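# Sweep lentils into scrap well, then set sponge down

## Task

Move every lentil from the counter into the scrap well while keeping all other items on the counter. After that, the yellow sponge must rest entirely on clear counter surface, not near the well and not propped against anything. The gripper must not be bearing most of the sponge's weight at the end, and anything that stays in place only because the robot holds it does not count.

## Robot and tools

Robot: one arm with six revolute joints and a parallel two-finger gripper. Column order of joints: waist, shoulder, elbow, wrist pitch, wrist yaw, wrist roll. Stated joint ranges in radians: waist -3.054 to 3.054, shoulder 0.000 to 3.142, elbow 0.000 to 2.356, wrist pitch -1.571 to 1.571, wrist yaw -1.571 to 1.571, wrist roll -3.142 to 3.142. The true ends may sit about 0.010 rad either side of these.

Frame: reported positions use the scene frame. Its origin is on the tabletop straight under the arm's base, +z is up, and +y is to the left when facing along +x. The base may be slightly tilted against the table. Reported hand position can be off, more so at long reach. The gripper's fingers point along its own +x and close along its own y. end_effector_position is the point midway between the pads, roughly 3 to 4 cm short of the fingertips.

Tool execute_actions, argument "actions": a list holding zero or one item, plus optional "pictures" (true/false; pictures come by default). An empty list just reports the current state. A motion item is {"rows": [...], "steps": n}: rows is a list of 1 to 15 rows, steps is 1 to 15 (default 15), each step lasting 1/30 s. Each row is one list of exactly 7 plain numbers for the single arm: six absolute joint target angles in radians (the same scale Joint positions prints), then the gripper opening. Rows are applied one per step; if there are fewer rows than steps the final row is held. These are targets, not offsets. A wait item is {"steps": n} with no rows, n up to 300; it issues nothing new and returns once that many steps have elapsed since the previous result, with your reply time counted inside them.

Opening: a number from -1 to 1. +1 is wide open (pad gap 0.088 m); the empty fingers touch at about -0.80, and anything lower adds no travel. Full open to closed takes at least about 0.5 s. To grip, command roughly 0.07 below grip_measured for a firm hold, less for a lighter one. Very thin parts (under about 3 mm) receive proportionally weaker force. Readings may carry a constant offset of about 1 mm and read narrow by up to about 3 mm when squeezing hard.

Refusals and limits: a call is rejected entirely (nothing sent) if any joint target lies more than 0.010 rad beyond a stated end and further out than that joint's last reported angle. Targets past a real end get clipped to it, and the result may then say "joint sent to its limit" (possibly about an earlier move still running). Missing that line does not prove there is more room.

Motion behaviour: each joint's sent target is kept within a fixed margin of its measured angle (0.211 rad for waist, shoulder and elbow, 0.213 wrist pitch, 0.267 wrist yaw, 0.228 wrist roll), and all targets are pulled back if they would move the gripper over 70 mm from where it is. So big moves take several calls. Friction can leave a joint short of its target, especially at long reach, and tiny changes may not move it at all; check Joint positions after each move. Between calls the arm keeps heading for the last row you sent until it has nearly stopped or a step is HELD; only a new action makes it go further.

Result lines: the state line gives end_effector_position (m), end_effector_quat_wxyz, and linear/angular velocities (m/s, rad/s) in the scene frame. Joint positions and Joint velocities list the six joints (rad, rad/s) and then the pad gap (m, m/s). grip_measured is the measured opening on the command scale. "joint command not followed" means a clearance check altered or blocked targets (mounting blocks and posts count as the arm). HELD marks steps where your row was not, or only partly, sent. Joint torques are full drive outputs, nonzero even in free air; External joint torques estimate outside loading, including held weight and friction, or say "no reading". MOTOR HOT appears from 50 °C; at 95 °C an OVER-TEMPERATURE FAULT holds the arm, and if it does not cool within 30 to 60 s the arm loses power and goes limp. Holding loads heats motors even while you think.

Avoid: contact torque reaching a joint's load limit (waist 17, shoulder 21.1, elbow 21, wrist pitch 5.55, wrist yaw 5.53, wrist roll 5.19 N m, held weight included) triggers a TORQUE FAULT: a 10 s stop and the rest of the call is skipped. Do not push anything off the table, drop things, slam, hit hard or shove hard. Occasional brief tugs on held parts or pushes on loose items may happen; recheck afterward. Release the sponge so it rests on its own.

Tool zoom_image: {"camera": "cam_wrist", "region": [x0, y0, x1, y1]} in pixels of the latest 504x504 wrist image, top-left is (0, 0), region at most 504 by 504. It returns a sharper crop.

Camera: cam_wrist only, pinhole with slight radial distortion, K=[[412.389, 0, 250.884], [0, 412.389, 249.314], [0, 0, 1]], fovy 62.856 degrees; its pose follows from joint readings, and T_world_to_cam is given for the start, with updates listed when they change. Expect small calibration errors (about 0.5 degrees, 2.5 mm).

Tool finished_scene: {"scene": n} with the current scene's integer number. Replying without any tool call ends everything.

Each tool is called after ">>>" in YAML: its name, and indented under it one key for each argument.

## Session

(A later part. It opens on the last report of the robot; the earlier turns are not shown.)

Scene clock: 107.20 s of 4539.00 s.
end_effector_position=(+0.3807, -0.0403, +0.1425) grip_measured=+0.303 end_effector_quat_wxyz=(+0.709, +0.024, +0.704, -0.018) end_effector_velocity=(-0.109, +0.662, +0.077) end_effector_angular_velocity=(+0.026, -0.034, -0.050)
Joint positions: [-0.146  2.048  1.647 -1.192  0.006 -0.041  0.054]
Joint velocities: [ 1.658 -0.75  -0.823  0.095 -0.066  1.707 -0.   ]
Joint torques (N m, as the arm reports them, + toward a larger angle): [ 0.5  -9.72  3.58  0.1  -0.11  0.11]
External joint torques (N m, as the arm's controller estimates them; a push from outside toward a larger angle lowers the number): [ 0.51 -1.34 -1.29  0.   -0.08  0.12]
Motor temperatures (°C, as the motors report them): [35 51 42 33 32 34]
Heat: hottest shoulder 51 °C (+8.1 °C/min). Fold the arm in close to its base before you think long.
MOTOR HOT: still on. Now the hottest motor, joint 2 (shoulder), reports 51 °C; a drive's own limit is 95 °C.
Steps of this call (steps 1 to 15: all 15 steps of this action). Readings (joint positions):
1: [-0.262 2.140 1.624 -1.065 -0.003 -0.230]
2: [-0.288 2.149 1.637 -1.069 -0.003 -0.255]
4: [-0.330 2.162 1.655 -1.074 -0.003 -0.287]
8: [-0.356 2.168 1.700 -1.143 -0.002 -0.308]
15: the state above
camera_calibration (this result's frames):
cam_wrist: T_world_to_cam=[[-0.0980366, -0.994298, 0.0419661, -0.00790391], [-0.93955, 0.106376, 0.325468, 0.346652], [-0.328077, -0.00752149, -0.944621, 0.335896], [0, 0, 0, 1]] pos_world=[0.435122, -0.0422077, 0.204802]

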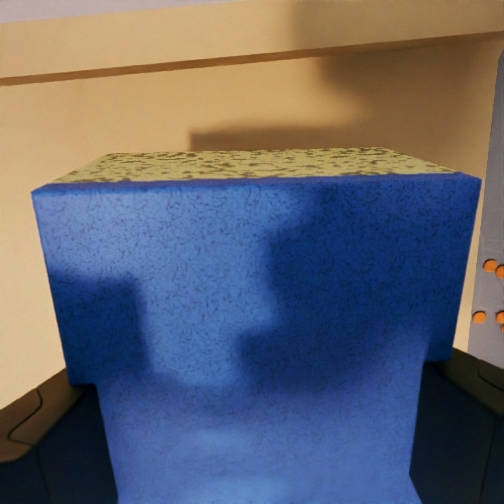

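>>> execute_actions:
  actions:
    - {"rows":[[0.19,1.975,1.5,-1.14,0,0.23,0.3],[0.245,1.975,1.47,-1.11,0,0.286,0.3],[0.245,1.975,1.47,-1.11,0,0.286,0.3],[0.245,1.975,1.47,-1.11,0,0.286,0.3],[0.245,1.979,1.445,-1.075,0,0.286,0.3],[0.245,1.983,1.42,-1.04,0,0.286,0.3],[0.245,1.987,1.395,-1.01,0,0.286,0.3],[0.245,1.989,1.378,-0.987,0,0.286,0.3],[0.245,1.989,1.378,-0.987,0,0.286,0.3],[0.245,1.989,1.378,-0.987,0,0.286,0.3],[0.245,1.989,1.378,-0.987,0,0.286,0.3],[0.245,1.989,1.378,-0.987,0,0.286,0.3],[0.245,1.989,1.378,-0.987,0,0.286,0.6],[0.245,1.989,1.378,-0.987,0,0.286,1]],"steps":15}

>>> execute_actions:
  actions:
    - {"rows":[[0.245,1.989,1.378,-0.987,0,0.286,1],[0.245,1.989,1.378,-0.987,0,0.286,1],[0.245,1.989,1.378,-0.987,0,0.286,1],[0.245,1.989,1.378,-0.987,0,0.286,1],[0.245,1.98,1.43,-1.055,0,0.286,1],[0.245,1.97,1.49,-1.13,0,0.286,1],[0.245,1.95,1.55,-1.21,0,0.286,1],[0.2,1.9,1.6,-1.3,0,0.2,1],[0.1,1.8,1.6,-1.37,0,0.1,1],[0,1.65,1.6,-1.4,0,0,1],[-0.1,1.5,1.57,-1.4,0,0,1],[-0.1,1.45,1.55,-1.4,0,0,1]],"steps":15}

>>> execute_actions:
  actions:
    - {"rows":[[-0.1,1.45,1.55,-1.4,0,0,1]],"steps":10}

Scene clock: 116.87 s of 4539.00 s.
end_effector_position=(+0.3410, +0.1028, +0.1024) grip_measured=+0.616 end_effector_quat_wxyz=(+0.711, -0.001, +0.703, +0.006) end_effector_velocity=(+0.016, +0.007, +0.000) end_effector_angular_velocity=(+0.044, -0.071, -0.010)
Joint positions: [ 0.247  1.983  1.386 -0.994 -0.     0.283  0.069]
Joint velocities: [-0.002 -0.002 -0.002  0.081 -0.022  0.007  0.175]
Joint torques (N m, as the arm reports them, + toward a larger angle): [-0.18 -7.79  4.17  0.43  0.09  0.09]
External joint torques (N m, as the arm's controller estimates them; a push from outside toward a larger angle lowers the number): [-0.22  0.55 -1.35  0.06  0.08  0.09]
Motor temperatures (°C, as the motors report them): [35 53 42 33 32 34]
Heat: hottest shoulder 53 °C (+10.0 °C/min). Fold the arm in close to its base before you think long.
MOTOR HOT: still on. Now the hottest motor, joint 2 (shoulder), reports 53 °C; a drive's own limit is 95 °C.
Steps of this call (steps 1 to 30: the robot went on to your last target; steps 31 to 90: nothing new was sent; then 6.17 s passed at rest; steps 91 to 105: all 15 steps of this action). Readings (joint positions):
91: [0.133 1.980 1.547 -1.167 0.001 0.179]
92: [0.149 1.976 1.529 -1.148 0.004 0.213]
94: [0.198 1.975 1.501 -1.131 0.003 0.251]
98: [0.254 1.975 1.428 -1.041 -0.000 0.276]
105: the state above
camera_calibration (this result's frames):
cam_wrist: T_world_to_cam=[[-0.0291307, -0.998586, 0.0444751, 0.108903], [-0.945871, 0.0419263, 0.321823, 0.316353], [-0.323233, -0.0326928, -0.945755, 0.287228], [0, 0, 0, 1]] pos_world=[0.395243, 0.104876, 0.164994]

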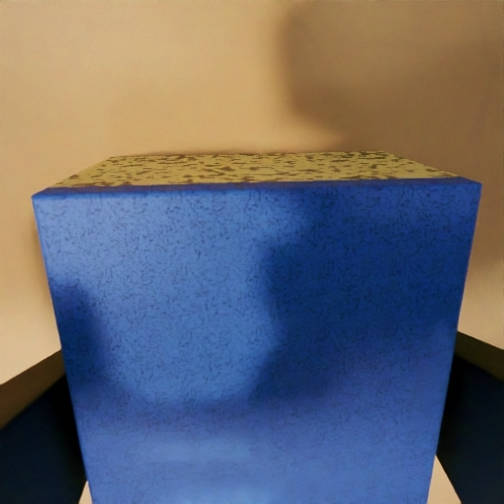

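Scene clock: 117.37 s of 4539.00 s.
end_effector_position=(+0.3145, +0.0112, +0.2278) grip_measured=+0.986 end_effector_quat_wxyz=(+0.738, +0.011, +0.675, +0.001) end_effector_velocity=(-0.187, -0.427, +0.416) end_effector_angular_velocity=(-0.003, -0.973, -0.772)
Joint positions: [-0.005  1.707  1.542 -1.348 -0.002  0.054  0.087]
Joint velocities: [-1.277 -1.443 -0.002 -0.462  0.037 -0.52   0.001]
Joint torques (N m, as the arm reports them, + toward a larger angle): [ 1.6  -9.18  6.12 -0.06  0.03 -0.09]
External joint torques (N m, as the arm's controller estimates them; a push from outside toward a larger angle lowers the number): [-0.14 -1.22  0.22 -0.3   0.2  -0.06]
Motor temperatures (°C, as the motors report them): [35 53 42 33 32 34]
Heat: hottest shoulder 53 °C (+9.1 °C/min). Fold the arm in close to its base before you think long.
MOTOR HOT: still on. Now the hottest motor, joint 2 (shoulder), reports 53 °C; a drive's own limit is 95 °C.
Steps of this call (steps 1 to 15: all 15 steps of this action). Readings (joint positions):
1: [0.247 1.983 1.386 -0.991 -0.000 0.283]
2: [0.247 1.983 1.386 -0.990 -0.000 0.283]
4: [0.247 1.983 1.385 -0.990 -0.000 0.284]
8: [0.244 1.977 1.482 -1.161 -0.001 0.261]
15: the state above
camera_calibration (this result's frames):
cam_wrist: T_world_to_cam=[[-0.0561056, -0.997956, 0.0305883, 0.0227198], [-0.966611, 0.0619645, 0.248643, 0.277698], [-0.25003, -0.0156167, -0.968112, 0.376076], [0, 0, 0, 1]] pos_world=[0.363731, 0.011339, 0.294342]

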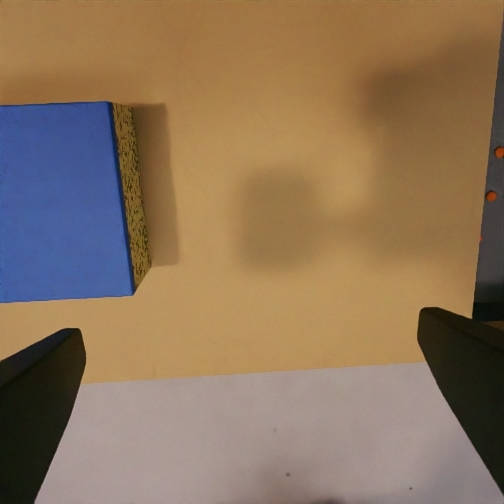

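Scene clock: 117.70 s of 4539.00 s.
end_effector_position=(+0.2767, -0.0186, +0.3051) grip_measured=+0.987 end_effector_quat_wxyz=(+0.811, +0.022, +0.584, -0.020) end_effector_velocity=(+0.011, +0.001, -0.058) end_effector_angular_velocity=(+0.012, +0.217, +0.024)
Joint positions: [-0.099  1.441  1.56  -1.398  0.003  0.004  0.087]
Joint velocities: [-0.002  0.139 -0.071 -0.007 -0.007 -0.022  0.   ]
Joint torques (N m, as the arm reports them, + toward a larger angle): [-0.01 -4.6   4.62  0.57 -0.09 -0.03]
External joint torques (N m, as the arm's controller estimates them; a push from outside toward a larger angle lowers the number): [-0.04 -0.13 -1.02 -0.27 -0.07 -0.03]
Motor temperatures (°C, as the motors report them): [35 53 42 33 32 34]
Heat: hottest shoulder 53 °C (+9.1 °C/min). Fold the arm in close to its base before you think long.
MOTOR HOT: still on. Now the hottest motor, joint 2 (shoulder), reports 53 °C; a drive's own limit is 95 °C.
Steps of this call (steps 1 to 10: all 10 steps of this action). Readings (joint positions):
1: [-0.043 1.655 1.542 -1.362 0.001 0.040]
2: [-0.072 1.600 1.542 -1.373 0.002 0.029]
4: [-0.098 1.506 1.549 -1.389 0.003 0.015]
8: [-0.099 1.435 1.562 -1.396 0.003 0.005]
10: the state above
camera_calibration (this result's frames):
cam_wrist: T_world_to_cam=[[-0.110266, -0.993609, 0.0241226, 0.00549452], [-0.993699, 0.110702, 0.017557, 0.302712], [-0.0201153, -0.0220346, -0.999555, 0.386849], [0, 0, 0, 1]] pos_world=[0.309191, -0.0195274, 0.381229]

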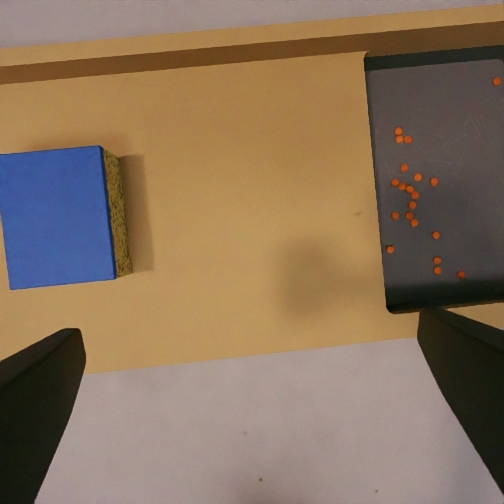

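>>> finished_scene:
  scene: 2

The scene is finished: the task was done.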